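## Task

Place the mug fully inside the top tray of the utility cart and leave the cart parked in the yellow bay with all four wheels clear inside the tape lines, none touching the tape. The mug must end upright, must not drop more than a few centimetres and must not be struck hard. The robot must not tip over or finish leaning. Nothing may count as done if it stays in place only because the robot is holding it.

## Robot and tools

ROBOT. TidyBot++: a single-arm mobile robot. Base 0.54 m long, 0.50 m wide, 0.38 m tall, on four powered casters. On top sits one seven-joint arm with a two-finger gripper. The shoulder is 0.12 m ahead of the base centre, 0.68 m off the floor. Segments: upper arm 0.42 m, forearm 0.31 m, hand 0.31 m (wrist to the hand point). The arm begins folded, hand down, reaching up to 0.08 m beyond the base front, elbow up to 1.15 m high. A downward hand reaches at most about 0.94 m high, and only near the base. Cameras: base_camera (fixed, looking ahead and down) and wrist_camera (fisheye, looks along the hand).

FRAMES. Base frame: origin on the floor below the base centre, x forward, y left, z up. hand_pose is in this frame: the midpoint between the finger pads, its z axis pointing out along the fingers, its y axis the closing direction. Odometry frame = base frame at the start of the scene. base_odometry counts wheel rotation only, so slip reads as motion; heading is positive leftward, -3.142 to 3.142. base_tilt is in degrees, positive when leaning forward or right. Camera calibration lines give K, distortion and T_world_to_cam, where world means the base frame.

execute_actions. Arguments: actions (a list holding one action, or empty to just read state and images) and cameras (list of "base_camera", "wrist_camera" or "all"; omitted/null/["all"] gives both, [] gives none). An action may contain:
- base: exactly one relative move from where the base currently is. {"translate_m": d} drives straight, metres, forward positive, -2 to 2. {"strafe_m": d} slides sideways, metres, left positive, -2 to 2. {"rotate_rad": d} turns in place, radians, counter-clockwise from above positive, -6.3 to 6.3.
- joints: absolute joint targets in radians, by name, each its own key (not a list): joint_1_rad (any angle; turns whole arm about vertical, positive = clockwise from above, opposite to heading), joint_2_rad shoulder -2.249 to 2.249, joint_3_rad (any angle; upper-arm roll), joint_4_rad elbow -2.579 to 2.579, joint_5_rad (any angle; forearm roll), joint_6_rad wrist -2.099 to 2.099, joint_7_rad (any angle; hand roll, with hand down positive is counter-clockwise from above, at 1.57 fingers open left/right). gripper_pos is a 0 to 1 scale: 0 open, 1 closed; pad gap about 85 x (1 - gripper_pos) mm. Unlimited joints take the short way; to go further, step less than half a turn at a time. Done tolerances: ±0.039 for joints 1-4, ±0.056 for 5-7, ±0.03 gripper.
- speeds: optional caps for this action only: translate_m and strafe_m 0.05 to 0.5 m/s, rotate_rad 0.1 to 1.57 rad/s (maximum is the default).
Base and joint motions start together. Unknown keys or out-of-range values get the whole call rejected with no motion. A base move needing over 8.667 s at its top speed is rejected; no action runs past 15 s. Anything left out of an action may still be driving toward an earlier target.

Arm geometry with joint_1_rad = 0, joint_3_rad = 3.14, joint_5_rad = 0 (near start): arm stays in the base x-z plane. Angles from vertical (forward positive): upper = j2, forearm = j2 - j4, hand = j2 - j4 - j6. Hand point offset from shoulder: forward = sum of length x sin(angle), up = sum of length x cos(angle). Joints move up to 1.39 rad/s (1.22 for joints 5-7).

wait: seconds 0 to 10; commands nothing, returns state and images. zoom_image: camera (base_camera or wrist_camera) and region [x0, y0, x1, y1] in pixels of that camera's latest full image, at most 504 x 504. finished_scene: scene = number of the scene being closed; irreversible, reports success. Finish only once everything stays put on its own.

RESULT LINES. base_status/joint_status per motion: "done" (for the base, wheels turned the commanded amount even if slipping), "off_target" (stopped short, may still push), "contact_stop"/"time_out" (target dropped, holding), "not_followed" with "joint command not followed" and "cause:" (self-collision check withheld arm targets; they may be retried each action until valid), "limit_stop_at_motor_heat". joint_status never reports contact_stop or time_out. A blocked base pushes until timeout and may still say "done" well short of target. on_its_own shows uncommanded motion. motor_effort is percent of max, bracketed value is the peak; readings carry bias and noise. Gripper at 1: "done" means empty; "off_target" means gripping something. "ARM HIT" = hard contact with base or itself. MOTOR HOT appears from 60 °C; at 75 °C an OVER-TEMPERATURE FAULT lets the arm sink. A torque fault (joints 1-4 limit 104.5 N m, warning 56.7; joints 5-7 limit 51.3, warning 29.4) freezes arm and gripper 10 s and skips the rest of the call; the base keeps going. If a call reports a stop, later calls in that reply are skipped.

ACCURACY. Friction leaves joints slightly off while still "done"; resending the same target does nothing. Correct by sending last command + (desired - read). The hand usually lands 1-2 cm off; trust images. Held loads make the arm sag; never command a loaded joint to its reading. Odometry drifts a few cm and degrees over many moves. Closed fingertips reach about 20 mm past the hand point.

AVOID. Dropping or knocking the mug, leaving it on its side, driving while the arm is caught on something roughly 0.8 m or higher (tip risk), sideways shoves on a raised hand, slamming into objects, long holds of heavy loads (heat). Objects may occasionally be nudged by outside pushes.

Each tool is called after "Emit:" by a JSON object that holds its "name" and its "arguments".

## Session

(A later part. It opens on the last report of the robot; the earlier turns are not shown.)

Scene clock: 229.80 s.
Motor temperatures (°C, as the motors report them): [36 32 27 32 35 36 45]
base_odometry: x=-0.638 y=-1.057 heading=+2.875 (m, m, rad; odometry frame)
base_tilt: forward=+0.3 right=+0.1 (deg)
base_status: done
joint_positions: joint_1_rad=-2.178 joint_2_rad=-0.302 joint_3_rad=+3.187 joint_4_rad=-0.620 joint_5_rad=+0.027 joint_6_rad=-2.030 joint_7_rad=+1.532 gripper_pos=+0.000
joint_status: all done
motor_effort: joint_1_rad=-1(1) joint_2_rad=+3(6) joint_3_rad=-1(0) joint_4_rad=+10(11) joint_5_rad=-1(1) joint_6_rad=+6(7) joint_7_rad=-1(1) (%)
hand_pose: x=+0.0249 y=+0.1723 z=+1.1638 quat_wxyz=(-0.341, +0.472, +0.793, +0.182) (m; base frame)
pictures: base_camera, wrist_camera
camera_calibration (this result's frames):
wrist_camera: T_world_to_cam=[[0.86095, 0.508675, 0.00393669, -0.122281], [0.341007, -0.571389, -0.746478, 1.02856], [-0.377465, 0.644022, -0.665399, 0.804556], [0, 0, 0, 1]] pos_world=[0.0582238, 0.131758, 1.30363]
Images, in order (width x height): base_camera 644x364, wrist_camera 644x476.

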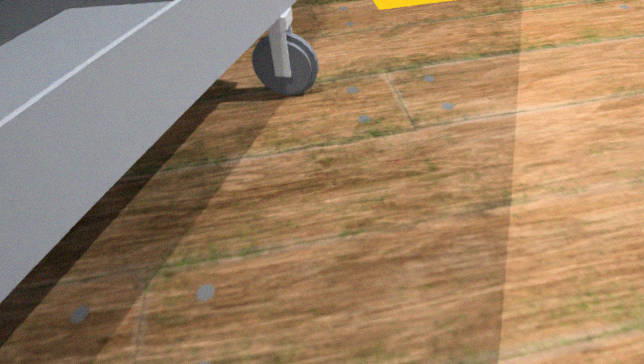

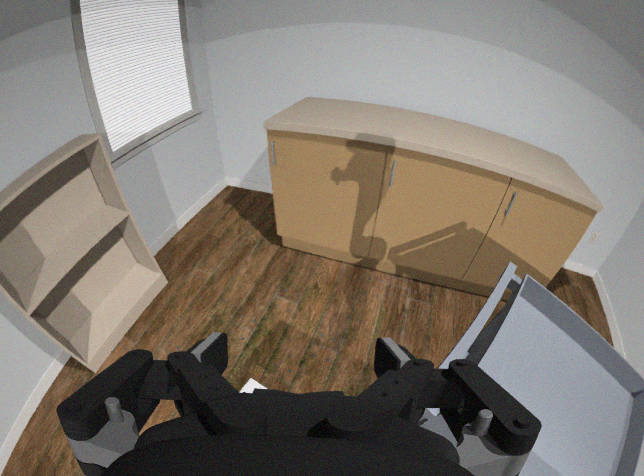

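Emit:
{"name": "execute_actions", "arguments": {"actions": [{"base":{"translate_m":-0.55},"joints":{"joint_1_rad":-0.6}}], "cameras": []}}

Emit:
{"name": "execute_actions", "arguments": {"actions": [{"base":{"strafe_m":0.75}}], "cameras": []}}

Emit:
{"name": "execute_actions", "arguments": {"actions": [{"base":{"rotate_rad":-0.38},"joints":{"joint_1_rad":0.0}}]}}

Scene clock: 253.07 s.
Motor temperatures (°C, as the motors report them): [36 32 27 32 35 36 45]
base_odometry: x=-0.108 y=-1.202 heading=+2.875 (m, m, rad; odometry frame)
base_tilt: forward=+0.3 right=+0.2 (deg)
base_status: done
joint_positions: joint_1_rad=-0.623 joint_2_rad=-0.302 joint_3_rad=+3.187 joint_4_rad=-0.620 joint_5_rad=+0.027 joint_6_rad=-2.030 joint_7_rad=+1.532 gripper_pos=+0.000
joint_status: all done
motor_effort: joint_1_rad=+0(0) joint_2_rad=+2(5) joint_3_rad=-1(3) joint_4_rad=+10(10) joint_5_rad=-1(2) joint_6_rad=+6(6) joint_7_rad=-1(1) (%)
hand_pose: x=+0.2898 y=+0.0966 z=+1.1639 quat_wxyz=(-0.115, +0.892, +0.234, +0.369) (m; base frame)
pictures: none
No camera images: the call's "cameras" was empty. Leave "cameras" out to get every camera's image.

Scene clock: 255.93 s.
Motor temperatures (°C, as the motors report them): [36 32 27 32 35 36 45]
base_odometry: x=-0.305 y=-1.926 heading=+2.875 (m, m, rad; odometry frame)
base_tilt: forward=+0.2 right=+0.1 (deg)
base_status: done
joint_positions: joint_1_rad=-0.623 joint_2_rad=-0.302 joint_3_rad=+3.187 joint_4_rad=-0.620 joint_5_rad=+0.027 joint_6_rad=-2.030 joint_7_rad=+1.532 gripper_pos=+0.000
joint_status: not commanded
motor_effort: joint_1_rad=+0(0) joint_2_rad=+2(6) joint_3_rad=-1(3) joint_4_rad=+9(11) joint_5_rad=+0(3) joint_6_rad=+6(6) joint_7_rad=-1(0) (%)
hand_pose: x=+0.2897 y=+0.0965 z=+1.1640 quat_wxyz=(-0.115, +0.892, +0.234, +0.369) (m; base frame)
pictures: none
No camera images: the call's "cameras" was empty. Leave "cameras" out to get every camera's image.

Scene clock: 257.77 s.
Motor temperatures (°C, as the motors report them): [36 32 27 32 35 36 45]
base_odometry: x=-0.305 y=-1.926 heading=+2.497 (m, m, rad; odometry frame)
base_tilt: forward=+0.2 right=+0.2 (deg)
base_status: done
joint_positions: joint_1_rad=-0.023 joint_2_rad=-0.302 joint_3_rad=+3.187 joint_4_rad=-0.620 joint_5_rad=+0.027 joint_6_rad=-2.030 joint_7_rad=+1.532 gripper_pos=+0.000
joint_status: all done
motor_effort: joint_1_rad=-1(1) joint_2_rad=+2(4) joint_3_rad=-1(0) joint_4_rad=+10(11) joint_5_rad=-1(0) joint_6_rad=+6(6) joint_7_rad=-1(1) (%)
hand_pose: x=+0.3144 y=-0.0167 z=+1.1640 quat_wxyz=(-0.001, +0.921, -0.040, +0.387) (m; base frame)
pictures: base_camera, wrist_camera
camera_calibration (this result's frames):
wrist_camera: T_world_to_cam=[[-0.0509633, -0.998693, 0.00389196, -0.0137283], [-0.66407, 0.0309763, -0.747028, 1.14868], [0.745931, -0.0406555, -0.664781, 0.670385], [0, 0, 0, 1]] pos_world=[0.262045, -0.0220374, 1.30381]
Images, in order (width x height): base_camera 644x364, wrist_camera 644x476.

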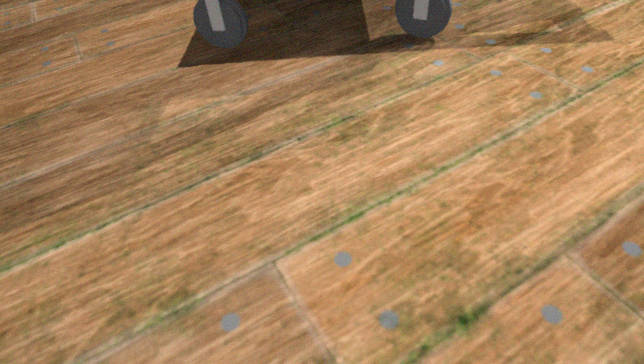

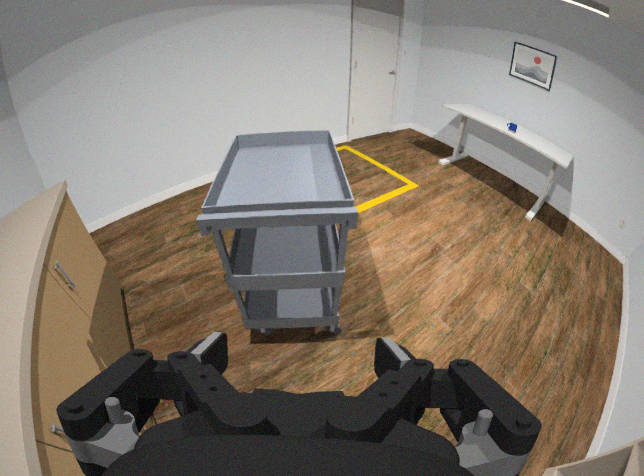

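Emit:
{"name": "execute_actions", "arguments": {"actions": [{"base":{"strafe_m":0.13}}], "cameras": []}}

Emit:
{"name": "execute_actions", "arguments": {"actions": [{"base":{"translate_m":0.55},"speeds":{"translate_m":0.25}}], "cameras": ["base_camera"]}}

Emit:
{"name": "execute_actions", "arguments": {"actions": [{"base":{"translate_m":0.5},"speeds":{"translate_m":0.12}}]}}

Scene clock: 271.73 s.
Motor temperatures (°C, as the motors report them): [36 32 27 32 35 36 45]
base_odometry: x=-0.341 y=-1.974 heading=+2.487 (m, m, rad; odometry frame)
base_tilt: forward=+0.2 right=+0.2 (deg)
base_status: strafe_m time_out (by the wheels' count: +0.061 of +0.130)
joint_positions: joint_1_rad=-0.020 joint_2_rad=-0.301 joint_3_rad=+3.184 joint_4_rad=-0.617 joint_5_rad=+0.027 joint_6_rad=-2.034 joint_7_rad=+1.532 gripper_pos=+0.000
joint_status: not commanded
motor_effort: joint_1_rad=+0(3) joint_2_rad=+4(15) joint_3_rad=+0(11) joint_4_rad=+9(12) joint_5_rad=-1(5) joint_6_rad=+5(7) joint_7_rad=-1(1) (%)
hand_pose: x=+0.3135 y=-0.0160 z=+1.1639 quat_wxyz=(-0.001, +0.922, -0.040, +0.386) (m; base frame)
pictures: none
No camera images: the call's "cameras" was empty. Leave "cameras" out to get every camera's image.

not run: a stop came earlier in this reply.

not run: a stop came earlier in this reply.

Hit the counter on the left probably. Move away slightly and forward.

Emit:
{"name": "execute_actions", "arguments": {"actions": [{"base":{"translate_m":0.5},"speeds":{"translate_m":0.25}}]}}

Scene clock: 281.23 s.
Motor temperatures (°C, as the motors report them): [36 32 27 32 35 36 45]
base_odometry: x=-0.738 y=-1.670 heading=+2.487 (m, m, rad; odometry frame)
base_tilt: forward=+0.3 right=+0.2 (deg)
base_status: done
joint_positions: joint_1_rad=-0.020 joint_2_rad=-0.299 joint_3_rad=+3.184 joint_4_rad=-0.617 joint_5_rad=+0.027 joint_6_rad=-2.034 joint_7_rad=+1.532 gripper_pos=+0.000
joint_status: not commanded
motor_effort: joint_1_rad=+0(1) joint_2_rad=+1(8) joint_3_rad=-1(0) joint_4_rad=+9(11) joint_5_rad=+0(1) joint_6_rad=+5(6) joint_7_rad=+0(1) (%)
hand_pose: x=+0.3144 y=-0.0160 z=+1.1635 quat_wxyz=(-0.001, +0.922, -0.040, +0.385) (m; base frame)
pictures: base_camera, wrist_camera
camera_calibration (this result's frames):
wrist_camera: T_world_to_cam=[[-0.0502775, -0.998724, 0.00479169, -0.0143382], [-0.666947, 0.0300033, -0.7445, 1.14626], [0.743407, -0.0406274, -0.667605, 0.674152], [0, 0, 0, 1]] pos_world=[0.262608, -0.0213226, 1.30353]
Images, in order (width x height): base_camera 644x364, wrist_camera 644x476.

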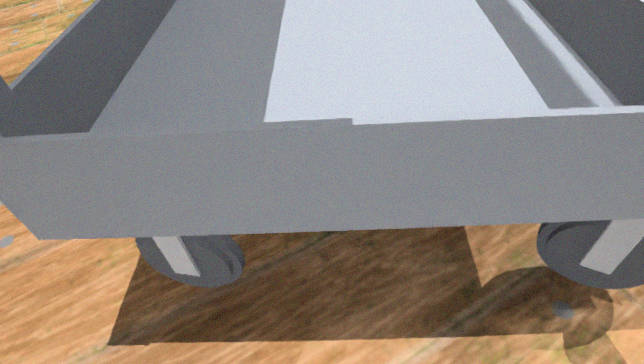

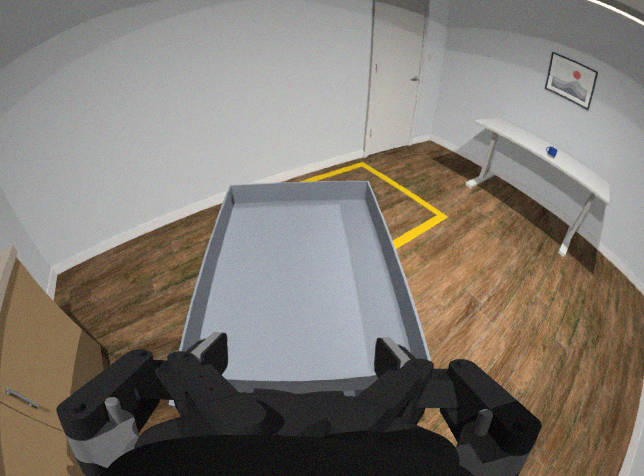

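Emit:
{"name": "execute_actions", "arguments": {"actions": [{"base":{"translate_m":0.5},"speeds":{"translate_m":0.12}}]}}

Scene clock: 288.87 s.
Motor temperatures (°C, as the motors report them): [36 32 27 32 35 36 45]
base_odometry: x=-1.135 y=-1.366 heading=+2.487 (m, m, rad; odometry frame)
base_tilt: forward=+0.2 right=+0.2 (deg)
base_status: done
joint_positions: joint_1_rad=-0.020 joint_2_rad=-0.299 joint_3_rad=+3.184 joint_4_rad=-0.617 joint_5_rad=+0.027 joint_6_rad=-2.034 joint_7_rad=+1.532 gripper_pos=+0.000
joint_status: not commanded
motor_effort: joint_1_rad=+0(0) joint_2_rad=+2(7) joint_3_rad=-1(0) joint_4_rad=+9(11) joint_5_rad=-1(2) joint_6_rad=+6(6) joint_7_rad=+0(0) (%)
hand_pose: x=+0.3147 y=-0.0160 z=+1.1634 quat_wxyz=(-0.001, +0.922, -0.040, +0.385) (m; base frame)
pictures: base_camera, wrist_camera
camera_calibration (this result's frames):
wrist_camera: T_world_to_cam=[[-0.0502953, -0.998723, 0.00482997, -0.0143619], [-0.667366, 0.0300096, -0.744125, 1.14605], [0.743029, -0.0406493, -0.668023, 0.674497], [0, 0, 0, 1]] pos_world=[0.262942, -0.0213182, 1.30345]
Images, in order (width x height): base_camera 644x364, wrist_camera 644x476.

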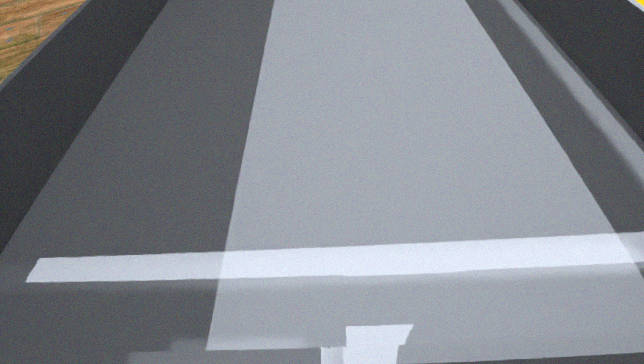

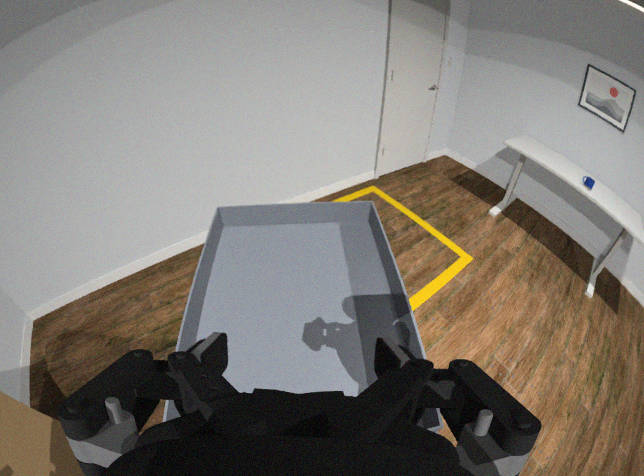

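Emit:
{"name": "execute_actions", "arguments": {"actions": [{"base":{"translate_m":-0.15}}], "cameras": []}}

Emit:
{"name": "execute_actions", "arguments": {"actions": [{"base":{"strafe_m":-0.56},"joints":{"joint_1_rad":-1.2}}], "cameras": []}}

Emit:
{"name": "execute_actions", "arguments": {"actions": [{"base":{"translate_m":0.3}}], "cameras": ["wrist_camera"]}}

Emit:
{"name": "execute_actions", "arguments": {"actions": [{"base":{"strafe_m":0.36},"speeds":{"strafe_m":0.11}}]}}

Scene clock: 303.43 s.
Motor temperatures (°C, as the motors report them): [36 32 27 32 35 36 45]
base_odometry: x=-1.016 y=-1.457 heading=+2.487 (m, m, rad; odometry frame)
base_tilt: forward=+0.2 right=+0.2 (deg)
base_status: done
joint_positions: joint_1_rad=-0.020 joint_2_rad=-0.306 joint_3_rad=+3.184 joint_4_rad=-0.616 joint_5_rad=+0.027 joint_6_rad=-2.034 joint_7_rad=+1.532 gripper_pos=+0.000
joint_status: not commanded
motor_effort: joint_1_rad=+0(0) joint_2_rad=+3(8) joint_3_rad=-1(3) joint_4_rad=+9(11) joint_5_rad=-1(2) joint_6_rad=+5(6) joint_7_rad=-1(1) (%)
hand_pose: x=+0.3111 y=-0.0161 z=+1.1649 quat_wxyz=(-0.001, +0.921, -0.040, +0.388) (m; base frame)
pictures: none
No camera images: the call's "cameras" was empty. Leave "cameras" out to get every camera's image.

Scene clock: 305.93 s.
Motor temperatures (°C, as the motors report them): [36 32 27 32 35 36 45]
base_odometry: x=-0.675 y=-1.013 heading=+2.487 (m, m, rad; odometry frame)
base_tilt: forward=+0.2 right=+0.2 (deg)
base_status: done
joint_positions: joint_1_rad=-1.177 joint_2_rad=-0.306 joint_3_rad=+3.184 joint_4_rad=-0.616 joint_5_rad=+0.027 joint_6_rad=-2.034 joint_7_rad=+1.532 gripper_pos=+0.000
joint_status: all done
motor_effort: joint_1_rad=+0(0) joint_2_rad=+3(6) joint_3_rad=-1(1) joint_4_rad=+10(10) joint_5_rad=+1(1) joint_6_rad=+6(6) joint_7_rad=-1(1) (%)
hand_pose: x=+0.2109 y=+0.1694 z=+1.1649 quat_wxyz=(-0.213, +0.793, +0.470, +0.324) (m; base frame)
pictures: none
No camera images: the call's "cameras" was empty. Leave "cameras" out to get every camera's image.

Scene clock: 307.83 s.
Motor temperatures (°C, as the motors report them): [36 32 27 32 35 36 45]
base_odometry: x=-0.912 y=-0.830 heading=+2.486 (m, m, rad; odometry frame)
base_tilt: forward=+0.3 right=+0.1 (deg)
base_status: done
joint_positions: joint_1_rad=-1.178 joint_2_rad=-0.306 joint_3_rad=+3.184 joint_4_rad=-0.616 joint_5_rad=+0.027 joint_6_rad=-2.034 joint_7_rad=+1.532 gripper_pos=+0.000
joint_status: not commanded
motor_effort: joint_1_rad=+0(0) joint_2_rad=+2(7) joint_3_rad=-1(1) joint_4_rad=+9(9) joint_5_rad=-1(1) joint_6_rad=+5(6) joint_7_rad=-1(1) (%)
hand_pose: x=+0.2109 y=+0.1695 z=+1.1649 quat_wxyz=(-0.213, +0.793, +0.470, +0.324) (m; base frame)
pictures: wrist_camera
camera_calibration (this result's frames):
wrist_camera: T_world_to_cam=[[0.894376, -0.447295, 0.0043195, -0.126427], [-0.293444, -0.593982, -0.74905, 1.10502], [0.337612, 0.668665, -0.662499, 0.718908], [0, 0, 0, 1]] pos_world=[0.194623, 0.119105, 1.30454]
Images, in order (width x height): wrist_camera 644x476.

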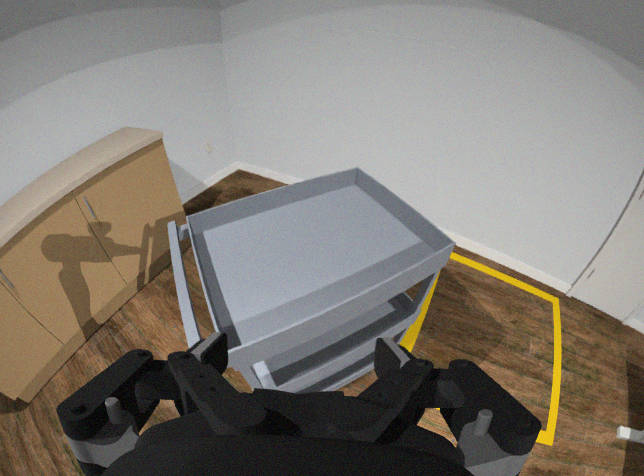

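Scene clock: 311.70 s.
Motor temperatures (°C, as the motors report them): [36 32 27 32 35 36 45]
base_odometry: x=-1.132 y=-1.115 heading=+2.486 (m, m, rad; odometry frame)
base_tilt: forward=+0.2 right=+0.1 (deg)
base_status: done
joint_positions: joint_1_rad=-1.178 joint_2_rad=-0.302 joint_3_rad=+3.184 joint_4_rad=-0.616 joint_5_rad=+0.027 joint_6_rad=-2.034 joint_7_rad=+1.532 gripper_pos=+0.000
joint_status: not commanded
motor_effort: joint_1_rad=-1(0) joint_2_rad=+2(8) joint_3_rad=-1(0) joint_4_rad=+9(10) joint_5_rad=-1(2) joint_6_rad=+5(6) joint_7_rad=-1(1) (%)
hand_pose: x=+0.2116 y=+0.1711 z=+1.1643 quat_wxyz=(-0.212, +0.793, +0.471, +0.323) (m; base frame)
pictures: base_camera, wrist_camera
camera_calibration (this result's frames):
wrist_camera: T_world_to_cam=[[0.894388, -0.447268, 0.00456538, -0.126594], [-0.294409, -0.596343, -0.746792, 1.10365], [0.336739, 0.666578, -0.665042, 0.720716], [0, 0, 0, 1]] pos_world=[0.195455, 0.121118, 1.30408]
Images, in order (width x height): base_camera 644x364, wrist_camera 644x476.

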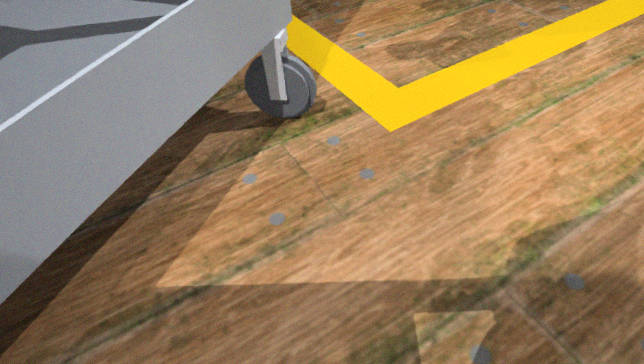

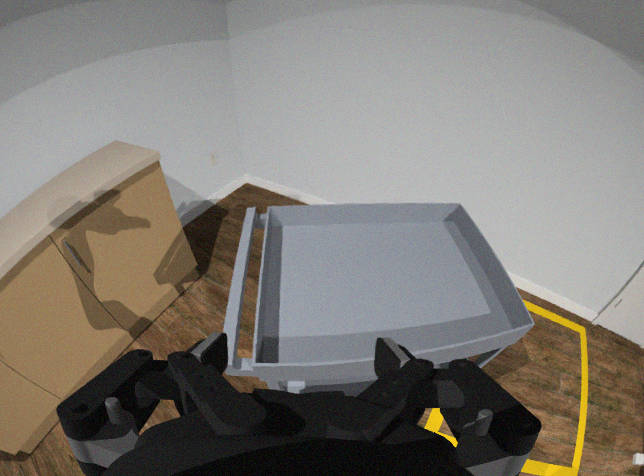

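Emit:
{"name": "execute_actions", "arguments": {"actions": [{"base":{"translate_m":-0.58}}], "cameras": []}}

Emit:
{"name": "execute_actions", "arguments": {"actions": [{"base":{"rotate_rad":-0.5},"joints":{"joint_1_rad":-0.4}}], "cameras": []}}

Emit:
{"name": "execute_actions", "arguments": {"actions": [{"base":{"strafe_m":0.8},"speeds":{"strafe_m":0.3},"joints":{"joint_1_rad":0.0}}]}}

Scene clock: 332.37 s.
Motor temperatures (°C, as the motors report them): [36 32 27 32 35 36 45]
base_odometry: x=-0.672 y=-1.469 heading=+2.486 (m, m, rad; odometry frame)
base_tilt: forward=+0.2 right=+0.2 (deg)
base_status: done
joint_positions: joint_1_rad=-1.178 joint_2_rad=-0.302 joint_3_rad=+3.184 joint_4_rad=-0.616 joint_5_rad=+0.027 joint_6_rad=-2.034 joint_7_rad=+1.532 gripper_pos=+0.000
joint_status: not commanded
motor_effort: joint_1_rad=-1(0) joint_2_rad=+2(4) joint_3_rad=-1(0) joint_4_rad=+9(11) joint_5_rad=-1(1) joint_6_rad=+6(6) joint_7_rad=-1(1) (%)
hand_pose: x=+0.2116 y=+0.1712 z=+1.1642 quat_wxyz=(-0.212, +0.793, +0.471, +0.323) (m; base frame)
pictures: none
No camera images: the call's "cameras" was empty. Leave "cameras" out to get every camera's image.

Scene clock: 334.43 s.
Motor temperatures (°C, as the motors report them): [36 32 27 32 35 36 45]
base_odometry: x=-0.672 y=-1.469 heading=+1.987 (m, m, rad; odometry frame)
base_tilt: forward=+0.2 right=+0.2 (deg)
base_status: done
joint_positions: joint_1_rad=-0.423 joint_2_rad=-0.302 joint_3_rad=+3.184 joint_4_rad=-0.616 joint_5_rad=+0.027 joint_6_rad=-2.034 joint_7_rad=+1.532 gripper_pos=+0.000
joint_status: all done
motor_effort: joint_1_rad=+0(0) joint_2_rad=+2(5) joint_3_rad=-1(0) joint_4_rad=+9(11) joint_5_rad=-1(0) joint_6_rad=+6(6) joint_7_rad=-1(0) (%)
hand_pose: x=+0.3038 y=+0.0612 z=+1.1642 quat_wxyz=(-0.078, +0.911, +0.145, +0.378) (m; base frame)
pictures: none
No camera images: the call's "cameras" was empty. Leave "cameras" out to get every camera's image.

Scene clock: 338.07 s.
Motor temperatures (°C, as the motors report them): [36 32 27 32 35 36 45]
base_odometry: x=-1.405 y=-1.791 heading=+1.985 (m, m, rad; odometry frame)
base_tilt: forward=+0.2 right=+0.1 (deg)
base_status: done
joint_positions: joint_1_rad=-0.022 joint_2_rad=-0.302 joint_3_rad=+3.184 joint_4_rad=-0.616 joint_5_rad=+0.027 joint_6_rad=-2.034 joint_7_rad=+1.532 gripper_pos=+0.000
joint_status: all done
motor_effort: joint_1_rad=+0(0) joint_2_rad=+2(5) joint_3_rad=-1(0) joint_4_rad=+10(11) joint_5_rad=-1(1) joint_6_rad=+6(6) joint_7_rad=-1(1) (%)
hand_pose: x=+0.3131 y=-0.0156 z=+1.1642 quat_wxyz=(-0.001, +0.922, -0.039, +0.386) (m; base frame)
pictures: base_camera, wrist_camera
camera_calibration (this result's frames):
wrist_camera: T_world_to_cam=[[-0.048195, -0.998827, 0.00458833, -0.0144426], [-0.664682, 0.0286424, -0.746577, 1.14756], [0.74557, -0.039031, -0.665283, 0.672229], [0, 0, 0, 1]] pos_world=[0.260875, -0.0210568, 1.30403]
Images, in order (width x height): base_camera 644x364, wrist_camera 644x476.

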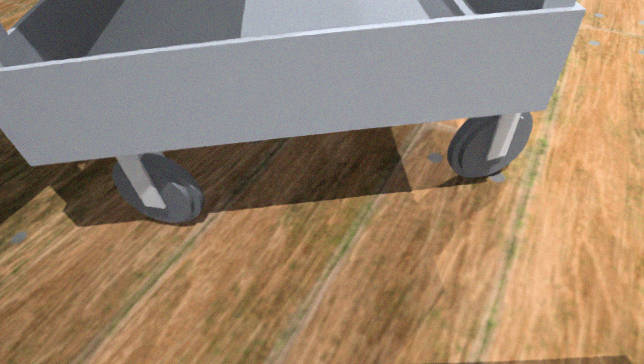

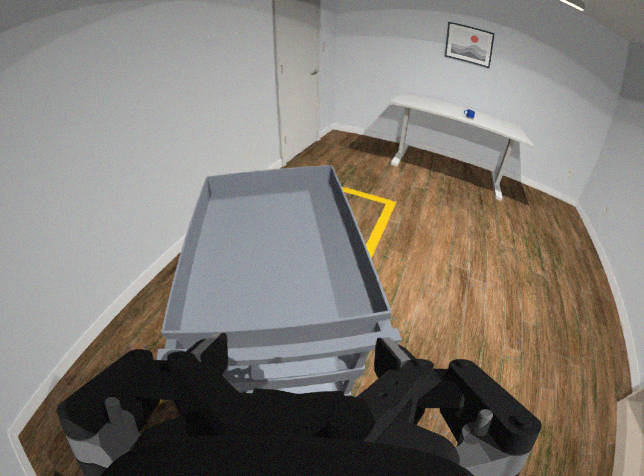

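Emit:
{"name": "execute_actions", "arguments": {"actions": [{"base":{"rotate_rad":-0.17}}], "cameras": []}}

Emit:
{"name": "execute_actions", "arguments": {"actions": [{"base":{"translate_m":0.55},"speeds":{"translate_m":0.12}}]}}

Scene clock: 349.87 s.
Motor temperatures (°C, as the motors report them): [36 32 27 32 35 36 45]
base_odometry: x=-1.405 y=-1.792 heading=+1.815 (m, m, rad; odometry frame)
base_tilt: forward=+0.2 right=+0.2 (deg)
base_status: done
joint_positions: joint_1_rad=-0.022 joint_2_rad=-0.302 joint_3_rad=+3.184 joint_4_rad=-0.616 joint_5_rad=+0.027 joint_6_rad=-2.034 joint_7_rad=+1.532 gripper_pos=+0.000
joint_status: not commanded
motor_effort: joint_1_rad=+0(0) joint_2_rad=+2(4) joint_3_rad=-1(0) joint_4_rad=+10(10) joint_5_rad=+0(2) joint_6_rad=+6(6) joint_7_rad=-1(1) (%)
hand_pose: x=+0.3131 y=-0.0156 z=+1.1642 quat_wxyz=(-0.001, +0.922, -0.039, +0.386) (m; base frame)
pictures: none
No camera images: the call's "cameras" was empty. Leave "cameras" out to get every camera's image.

Scene clock: 355.07 s.
Motor temperatures (°C, as the motors report them): [36 32 27 32 35 36 45]
base_odometry: x=-1.538 y=-1.258 heading=+1.814 (m, m, rad; odometry frame)
base_tilt: forward=+0.2 right=+0.2 (deg)
base_status: done
joint_positions: joint_1_rad=-0.022 joint_2_rad=-0.300 joint_3_rad=+3.184 joint_4_rad=-0.616 joint_5_rad=+0.027 joint_6_rad=-2.034 joint_7_rad=+1.532 gripper_pos=+0.000
joint_status: not commanded
motor_effort: joint_1_rad=+0(1) joint_2_rad=+2(8) joint_3_rad=-1(1) joint_4_rad=+10(10) joint_5_rad=-1(0) joint_6_rad=+6(7) joint_7_rad=-1(1) (%)
hand_pose: x=+0.3141 y=-0.0156 z=+1.1638 quat_wxyz=(-0.001, +0.922, -0.039, +0.385) (m; base frame)
pictures: base_camera, wrist_camera
camera_calibration (this result's frames):
wrist_camera: T_world_to_cam=[[-0.0482468, -0.998824, 0.00472277, -0.0145227], [-0.666156, 0.0286539, -0.745261, 1.14685], [0.74425, -0.0391026, -0.666756, 0.673391], [0, 0, 0, 1]] pos_world=[0.262113, -0.0210362, 1.30376]
Images, in order (width x height): base_camera 644x364, wrist_camera 644x476.

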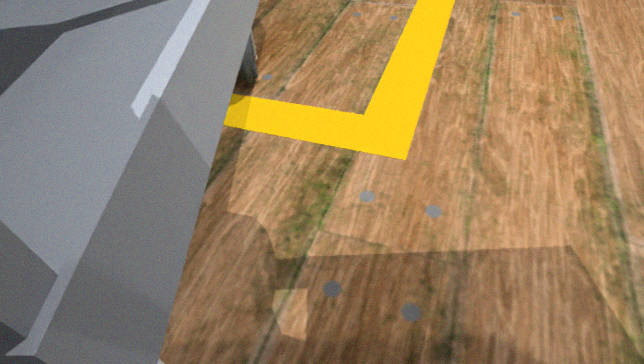

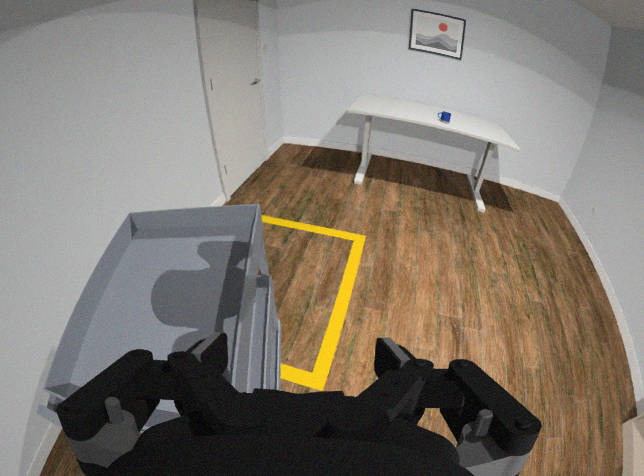

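Emit:
{"name": "execute_actions", "arguments": {"actions": [{"base":{"translate_m":-0.35}}], "cameras": []}}

Emit:
{"name": "execute_actions", "arguments": {"actions": [{"base":{"strafe_m":0.36},"speeds":{"strafe_m":0.3}}]}}

Scene clock: 364.53 s.
Motor temperatures (°C, as the motors report them): [36 32 27 32 35 36 45]
base_odometry: x=-1.454 y=-1.598 heading=+1.814 (m, m, rad; odometry frame)
base_tilt: forward=+0.2 right=+0.2 (deg)
base_status: done
joint_positions: joint_1_rad=-0.022 joint_2_rad=-0.307 joint_3_rad=+3.184 joint_4_rad=-0.616 joint_5_rad=+0.027 joint_6_rad=-2.034 joint_7_rad=+1.532 gripper_pos=+0.000
joint_status: not commanded
motor_effort: joint_1_rad=+0(0) joint_2_rad=+2(8) joint_3_rad=-1(1) joint_4_rad=+9(11) joint_5_rad=+0(0) joint_6_rad=+6(6) joint_7_rad=+0(1) (%)
hand_pose: x=+0.3105 y=-0.0157 z=+1.1653 quat_wxyz=(-0.001, +0.920, -0.039, +0.389) (m; base frame)
pictures: none
No camera images: the call's "cameras" was empty. Leave "cameras" out to get every camera's image.

Scene clock: 366.70 s.
Motor temperatures (°C, as the motors report them): [36 32 27 32 35 36 45]
base_odometry: x=-1.803 y=-1.685 heading=+1.814 (m, m, rad; odometry frame)
base_tilt: forward=+0.3 right=+0.1 (deg)
base_status: done
joint_positions: joint_1_rad=-0.022 joint_2_rad=-0.307 joint_3_rad=+3.184 joint_4_rad=-0.616 joint_5_rad=+0.027 joint_6_rad=-2.034 joint_7_rad=+1.532 gripper_pos=+0.000
joint_status: not commanded
motor_effort: joint_1_rad=+0(0) joint_2_rad=+2(4) joint_3_rad=-1(3) joint_4_rad=+10(10) joint_5_rad=-1(2) joint_6_rad=+6(6) joint_7_rad=-1(1) (%)
hand_pose: x=+0.3105 y=-0.0157 z=+1.1653 quat_wxyz=(-0.001, +0.920, -0.039, +0.389) (m; base frame)
pictures: base_camera, wrist_camera
camera_calibration (this result's frames):
wrist_camera: T_world_to_cam=[[-0.0482848, -0.998825, 0.00419418, -0.0141549], [-0.660423, 0.0287751, -0.750343, 1.14974], [0.74934, -0.0390001, -0.661036, 0.668822], [0, 0, 0, 1]] pos_world=[0.257457, -0.0211381, 1.30487]
Images, in order (width x height): base_camera 644x364, wrist_camera 644x476.

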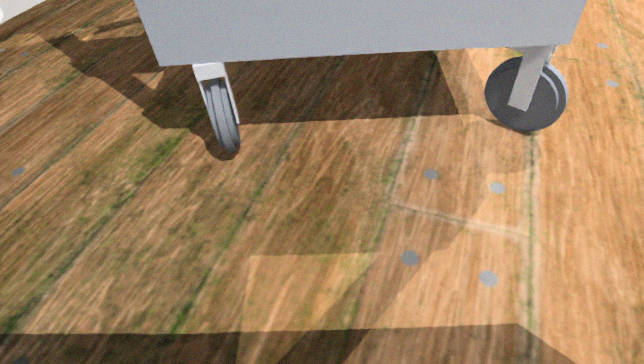

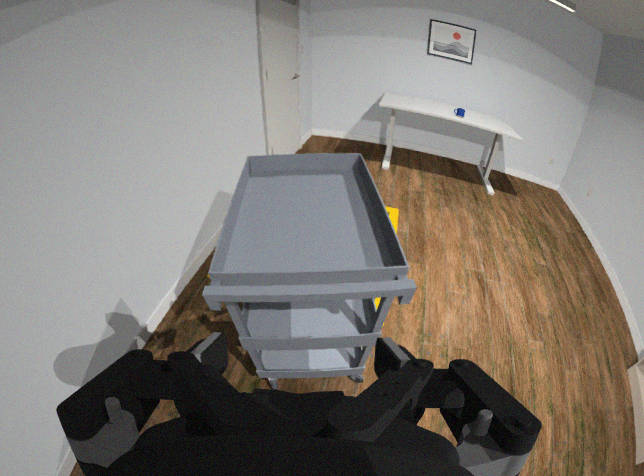

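Emit:
{"name": "execute_actions", "arguments": {"actions": [{"base":{"translate_m":0.6},"speeds":{"translate_m":0.12}}]}}

Scene clock: 379.60 s.
Motor temperatures (°C, as the motors report them): [36 32 27 32 35 36 45]
base_odometry: x=-1.947 y=-1.103 heading=+1.814 (m, m, rad; odometry frame)
base_tilt: forward=+0.0 right=+0.3 (deg)
base_status: done
joint_positions: joint_1_rad=-0.022 joint_2_rad=-0.305 joint_3_rad=+3.184 joint_4_rad=-0.616 joint_5_rad=+0.027 joint_6_rad=-2.034 joint_7_rad=+1.532 gripper_pos=+0.000
joint_status: not commanded
motor_effort: joint_1_rad=+0(0) joint_2_rad=+3(10) joint_3_rad=-1(3) joint_4_rad=+9(11) joint_5_rad=-2(1) joint_6_rad=+6(6) joint_7_rad=+0(1) (%)
hand_pose: x=+0.3115 y=-0.0157 z=+1.1650 quat_wxyz=(-0.001, +0.921, -0.039, +0.388) (m; base frame)
pictures: base_camera, wrist_camera
camera_calibration (this result's frames):
wrist_camera: T_world_to_cam=[[-0.0482894, -0.998824, 0.00434014, -0.0142493], [-0.661859, 0.0287435, -0.749077, 1.14916], [0.748071, -0.039045, -0.662469, 0.669882], [0, 0, 0, 1]] pos_world=[0.258776, -0.0211079, 1.30465]
Images, in order (width x height): base_camera 644x364, wrist_camera 644x476.

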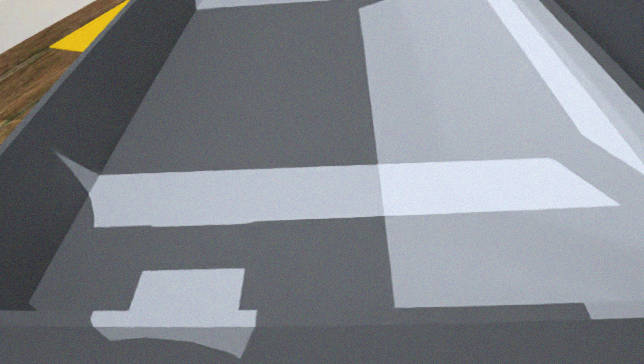

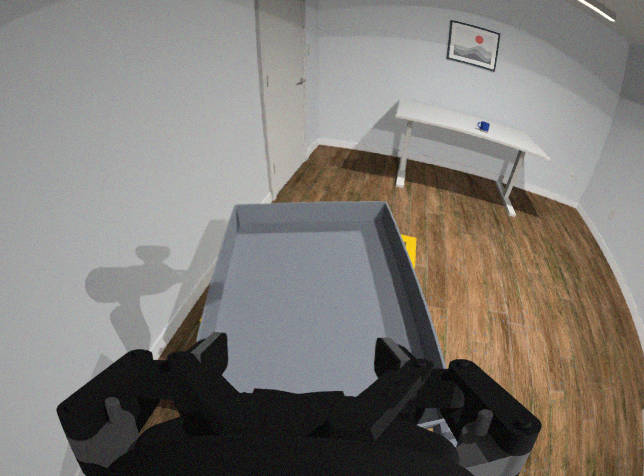

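Emit:
{"name": "execute_actions", "arguments": {"actions": [{"base":{"translate_m":0.5},"speeds":{"translate_m":0.12},"joints":{"joint_1_rad":0.5}}]}}

Scene clock: 397.73 s.
Motor temperatures (°C, as the motors report them): [36 32 27 32 35 36 45]
base_odometry: x=-2.067 y=-0.619 heading=+1.814 (m, m, rad; odometry frame)
base_tilt: forward=+0.0 right=+0.3 (deg)
base_status: done
joint_positions: joint_1_rad=+0.477 joint_2_rad=-0.305 joint_3_rad=+3.184 joint_4_rad=-0.616 joint_5_rad=+0.027 joint_6_rad=-2.034 joint_7_rad=+1.532 gripper_pos=+0.000
joint_status: all done
motor_effort: joint_1_rad=+0(0) joint_2_rad=+3(6) joint_3_rad=-1(0) joint_4_rad=+10(11) joint_5_rad=-1(1) joint_6_rad=+6(6) joint_7_rad=-1(1) (%)
hand_pose: x=+0.2805 y=-0.1060 z=+1.1650 quat_wxyz=(+0.095, +0.883, -0.265, +0.376) (m; base frame)
pictures: base_camera, wrist_camera
camera_calibration (this result's frames):
wrist_camera: T_world_to_cam=[[-0.520918, -0.853595, 0.00434691, 0.0419889], [-0.567248, 0.342356, -0.749014, 1.13786], [0.637867, -0.392641, -0.66254, 0.683045], [0, 0, 0, 1]] pos_world=[0.231631, -0.0855213, 1.30464]
Images, in order (width x height): base_camera 644x364, wrist_camera 644x476.

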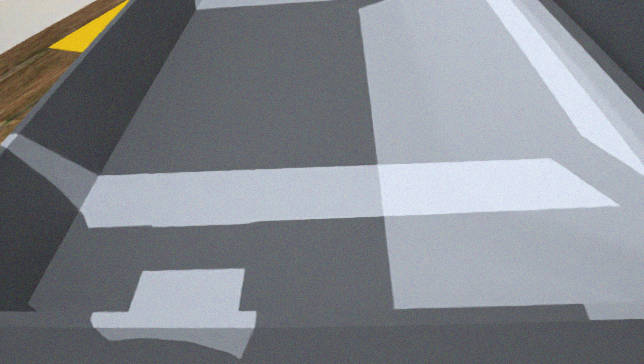

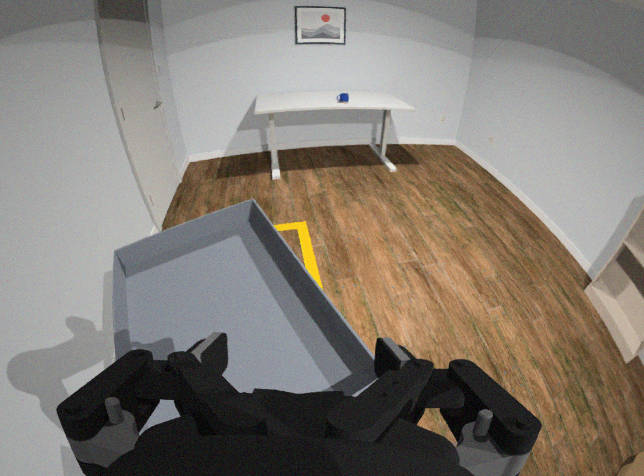

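Emit:
{"name": "execute_actions", "arguments": {"actions": [{"base":{"translate_m":-0.55},"joints":{"joint_1_rad":0.0}}], "cameras": []}}

Emit:
{"name": "execute_actions", "arguments": {"actions": [{"joints":{"joint_1_rad":0.0,"joint_2_rad":-0.37,"joint_3_rad":3.14,"joint_4_rad":-2.5,"joint_5_rad":0,"joint_6_rad":0.56,"joint_7_rad":1.57}}]}}

Scene clock: 417.03 s.
Motor temperatures (°C, as the motors report them): [36 32 27 32 35 36 45]
base_odometry: x=-1.941 y=-1.126 heading=+1.821 (m, m, rad; odometry frame)
base_tilt: forward=+0.2 right=+0.2 (deg)
base_status: translate_m time_out (by the wheels' count: -0.523 of -0.550)
joint_positions: joint_1_rad=+0.022 joint_2_rad=-0.306 joint_3_rad=+3.185 joint_4_rad=-0.611 joint_5_rad=+0.028 joint_6_rad=-2.037 joint_7_rad=+1.532 gripper_pos=+0.000
joint_status: all done
motor_effort: joint_1_rad=+0(2) joint_2_rad=+3(25) joint_3_rad=-1(10) joint_4_rad=+10(14) joint_5_rad=+0(6) joint_6_rad=+6(8) joint_7_rad=-1(1) (%)
hand_pose: x=+0.3091 y=-0.0249 z=+1.1661 quat_wxyz=(+0.008, +0.919, -0.060, +0.389) (m; base frame)
pictures: none
No camera images: the call's "cameras" was empty. Leave "cameras" out to get every camera's image.

not run: a stop came earlier in this reply.

Emit:
{"name": "execute_actions", "arguments": {"actions": [{"joints":{"joint_1_rad":0.0,"joint_2_rad":-0.37,"joint_3_rad":3.14,"joint_4_rad":-1.6,"joint_5_rad":0,"joint_6_rad":-1.2,"joint_7_rad":1.57}}]}}

Scene clock: 424.57 s.
Motor temperatures (°C, as the motors report them): [36 32 27 32 35 36 45]
base_odometry: x=-1.941 y=-1.126 heading=+1.821 (m, m, rad; odometry frame)
base_tilt: forward=+0.2 right=+0.2 (deg)
base_status: not commanded
joint_positions: joint_1_rad=+0.022 joint_2_rad=-0.345 joint_3_rad=+3.162 joint_4_rad=-1.577 joint_5_rad=+0.023 joint_6_rad=-1.222 joint_7_rad=+1.546 gripper_pos=+0.000
joint_status: all done
motor_effort: joint_1_rad=+0(0) joint_2_rad=-8(8) joint_3_rad=-1(1) joint_4_rad=+20(20) joint_5_rad=-1(1) joint_6_rad=+5(6) joint_7_rad=-1(0) (%)
hand_pose: x=+0.4703 y=-0.0216 z=+0.9413 quat_wxyz=(+0.011, +0.941, -0.032, +0.336) (m; base frame)
pictures: base_camera, wrist_camera
camera_calibration (this result's frames):
wrist_camera: T_world_to_cam=[[-0.041424, -0.998597, 0.0329851, -0.041673], [-0.741469, 0.00859593, -0.670932, 1.05033], [0.669707, -0.0522501, -0.740785, 0.512948], [0, 0, 0, 1]] pos_world=[0.43354, -0.0238415, 1.08606]
Images, in order (width x height): base_camera 644x364, wrist_camera 644x476.

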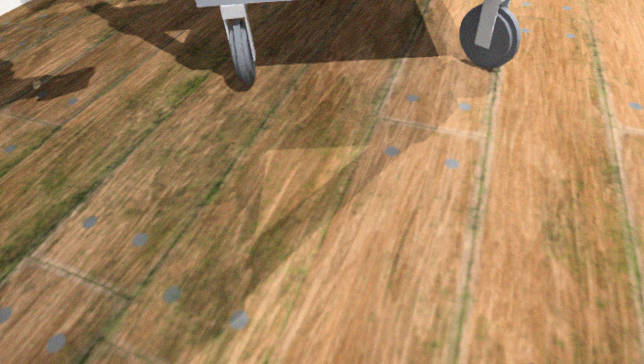

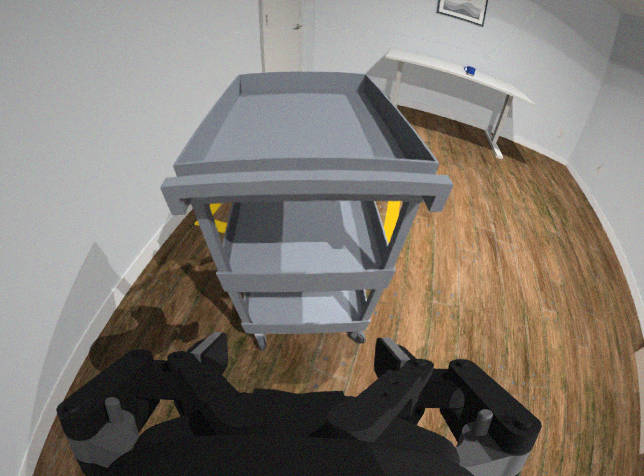

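Emit:
{"name": "execute_actions", "arguments": {"actions": [{"joints":{"joint_2_rad":-0.39,"joint_4_rad":-2.52,"joint_6_rad":0.5,"joint_7_rad":1.57}}]}}

Scene clock: 433.87 s.
Motor temperatures (°C, as the motors report them): [36 32 27 32 35 36 45]
base_odometry: x=-1.941 y=-1.126 heading=+1.821 (m, m, rad; odometry frame)
base_tilt: forward=+0.3 right=+0.2 (deg)
base_status: not commanded
joint_positions: joint_1_rad=+0.022 joint_2_rad=-0.366 joint_3_rad=+3.162 joint_4_rad=-2.496 joint_5_rad=+0.023 joint_6_rad=+0.480 joint_7_rad=+1.546 gripper_pos=+0.000
joint_status: all done
motor_effort: joint_1_rad=-1(0) joint_2_rad=-7(10) joint_3_rad=-1(1) joint_4_rad=+21(22) joint_5_rad=-1(2) joint_6_rad=+8(8) joint_7_rad=+0(1) (%)
hand_pose: x=+0.5453 y=-0.0143 z=+0.8834 quat_wxyz=(+0.006, +0.734, -0.016, +0.679) (m; base frame)
pictures: base_camera, wrist_camera
camera_calibration (this result's frames):
wrist_camera: T_world_to_cam=[[-0.0371702, -0.998859, 0.0299858, -0.0291109], [-0.030089, -0.0288742, -0.99913, 0.968511], [0.998856, -0.0380401, -0.0289814, -0.387827], [0, 0, 0, 1]] pos_world=[0.415443, -0.0158657, 0.957302]
Images, in order (width x height): base_camera 644x364, wrist_camera 644x476.

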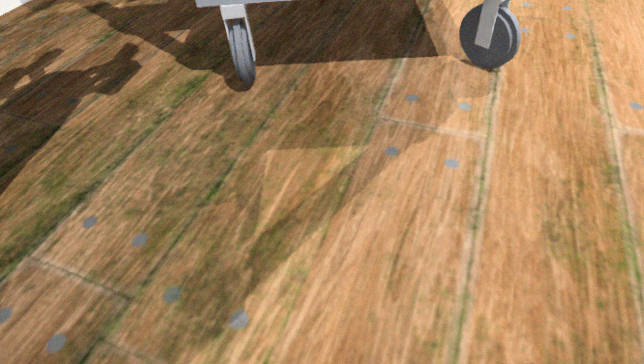

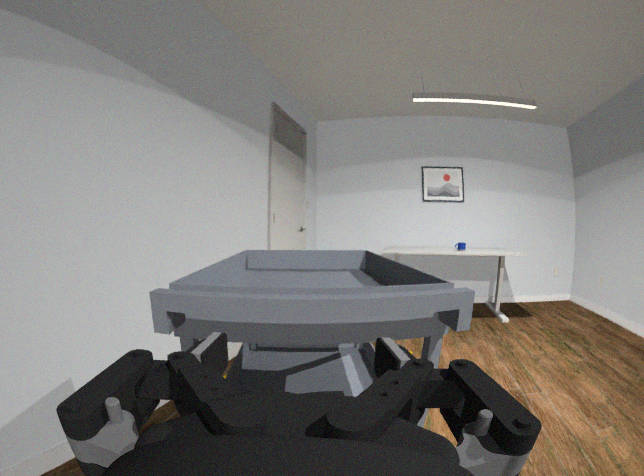

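Emit:
{"name": "execute_actions", "arguments": {"actions": [{"joints":{"joint_6_rad":0.43,"joint_7_rad":0.0},"base":{"translate_m":0.1},"speeds":{"translate_m":0.1}}]}}

Scene clock: 440.80 s.
Motor temperatures (°C, as the motors report them): [36 32 27 32 35 36 45]
base_odometry: x=-1.965 y=-1.029 heading=+1.820 (m, m, rad; odometry frame)
base_tilt: forward=+0.3 right=+0.1 (deg)
base_status: done
joint_positions: joint_1_rad=+0.022 joint_2_rad=-0.375 joint_3_rad=+3.161 joint_4_rad=-2.497 joint_5_rad=+0.022 joint_6_rad=+0.453 joint_7_rad=+0.004 gripper_pos=+0.000
joint_status: all done
motor_effort: joint_1_rad=+0(0) joint_2_rad=-7(9) joint_3_rad=-1(1) joint_4_rad=+21(21) joint_5_rad=-1(0) joint_6_rad=+8(9) joint_7_rad=-1(1) (%)
hand_pose: x=+0.5425 y=-0.0139 z=+0.8777 quat_wxyz=(-0.464, +0.521, -0.528, +0.485) (m; base frame)
pictures: base_camera, wrist_camera
camera_calibration (this result's frames):
wrist_camera: T_world_to_cam=[[-0.110396, -0.054232, -0.992407, 0.921607], [0.0731226, 0.995361, -0.0625276, 0.0988996], [0.991194, -0.0794701, -0.105918, -0.31409], [0, 0, 0, 1]] pos_world=[0.405834, -0.073421, 0.887526]
Images, in order (width x height): base_camera 644x364, wrist_camera 644x476.

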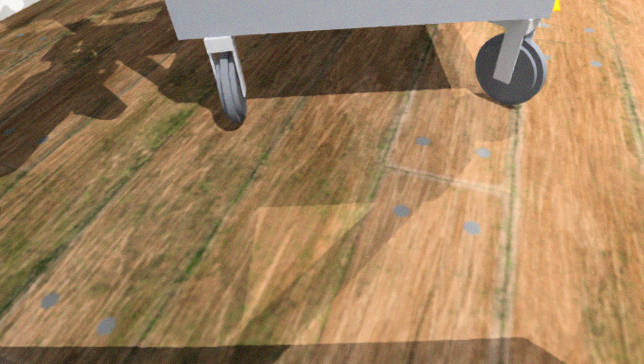

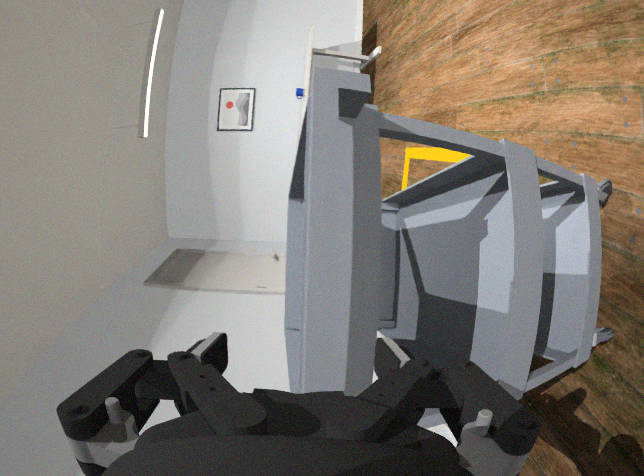

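Emit:
{"name": "execute_actions", "arguments": {"actions": [{"joints":{"joint_6_rad":0.38},"base":{"translate_m":0.07},"speeds":{"translate_m":0.06}}], "cameras": ["wrist_camera"]}}

Scene clock: 448.77 s.
Motor temperatures (°C, as the motors report them): [36 32 27 32 35 36 45]
base_odometry: x=-1.982 y=-0.961 heading=+1.818 (m, m, rad; odometry frame)
base_tilt: forward=+0.2 right=+0.2 (deg)
base_status: done
joint_positions: joint_1_rad=+0.022 joint_2_rad=-0.378 joint_3_rad=+3.161 joint_4_rad=-2.498 joint_5_rad=+0.022 joint_6_rad=+0.397 joint_7_rad=+0.004 gripper_pos=+0.000
joint_status: all done
motor_effort: joint_1_rad=+0(1) joint_2_rad=-7(9) joint_3_rad=-1(0) joint_4_rad=+21(22) joint_5_rad=-1(0) joint_6_rad=+8(8) joint_7_rad=-1(1) (%)
hand_pose: x=+0.5395 y=-0.0139 z=+0.8611 quat_wxyz=(-0.450, +0.533, -0.541, +0.471) (m; base frame)
pictures: wrist_camera
camera_calibration (this result's frames):
wrist_camera: T_world_to_cam=[[-0.163767, -0.0526303, -0.985094, 0.927306], [0.0701213, 0.995429, -0.0648397, 0.101687], [0.984004, -0.0796947, -0.159328, -0.262985], [0, 0, 0, 1]] pos_world=[0.403509, -0.0733758, 0.878176]
Images, in order (width x height): wrist_camera 644x476.

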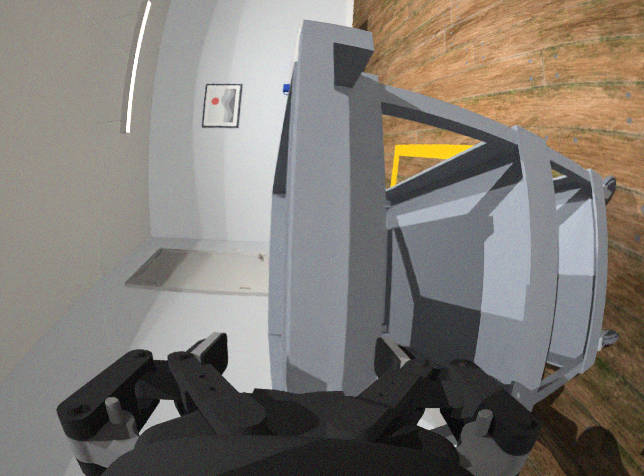

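Emit:
{"name": "execute_actions", "arguments": {"actions": [{"base":{"translate_m":0.03},"speeds":{"translate_m":0.05}}], "cameras": []}}

Emit:
{"name": "execute_actions", "arguments": {"actions": [{"joints":{"gripper_pos":1.0}}], "cameras": ["wrist_camera"]}}

Scene clock: 453.70 s.
Motor temperatures (°C, as the motors report them): [36 32 27 32 35 36 45]
base_odometry: x=-1.990 y=-0.931 heading=+1.817 (m, m, rad; odometry frame)
base_tilt: forward=+0.3 right=+0.2 (deg)
base_status: done
joint_positions: joint_1_rad=+0.022 joint_2_rad=-0.378 joint_3_rad=+3.160 joint_4_rad=-2.499 joint_5_rad=+0.022 joint_6_rad=+0.397 joint_7_rad=+0.004 gripper_pos=+0.000
joint_status: not commanded
motor_effort: joint_1_rad=+0(1) joint_2_rad=-7(9) joint_3_rad=-1(0) joint_4_rad=+21(22) joint_5_rad=-2(1) joint_6_rad=+8(7) joint_7_rad=-1(1) (%)
hand_pose: x=+0.5393 y=-0.0138 z=+0.8613 quat_wxyz=(-0.450, +0.533, -0.541, +0.471) (m; base frame)
pictures: none
No camera images: the call's "cameras" was empty. Leave "cameras" out to get every camera's image.

Scene clock: 454.80 s.
Motor temperatures (°C, as the motors report them): [36 32 27 32 35 36 45]
base_odometry: x=-1.990 y=-0.932 heading=+1.817 (m, m, rad; odometry frame)
base_tilt: forward=+0.3 right=+0.2 (deg)
base_status: not commanded
joint_positions: joint_1_rad=+0.022 joint_2_rad=-0.380 joint_3_rad=+3.160 joint_4_rad=-2.509 joint_5_rad=+0.022 joint_6_rad=+0.389 joint_7_rad=+0.004 gripper_pos=+0.723
joint_status: gripper_pos off_target (ended at +0.723, target +1.000)
motor_effort: joint_1_rad=+0(0) joint_2_rad=-7(9) joint_3_rad=-1(0) joint_4_rad=+21(26) joint_5_rad=-1(1) joint_6_rad=+6(12) joint_7_rad=-1(0) (%)
hand_pose: x=+0.5365 y=-0.0136 z=+0.8536 quat_wxyz=(-0.446, +0.537, -0.544, +0.466) (m; base frame)
pictures: wrist_camera
camera_calibration (this result's frames):
wrist_camera: T_world_to_cam=[[-0.179527, -0.0521851, -0.982368, 0.925589], [0.0687101, 0.995488, -0.0654389, 0.10236], [0.981351, -0.0792466, -0.175132, -0.246277], [0, 0, 0, 1]] pos_world=[0.400819, -0.0731124, 0.872836]
Images, in order (width x height): wrist_camera 644x476.

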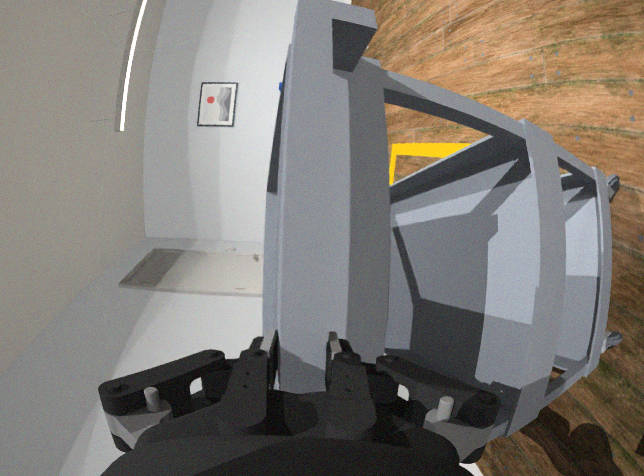

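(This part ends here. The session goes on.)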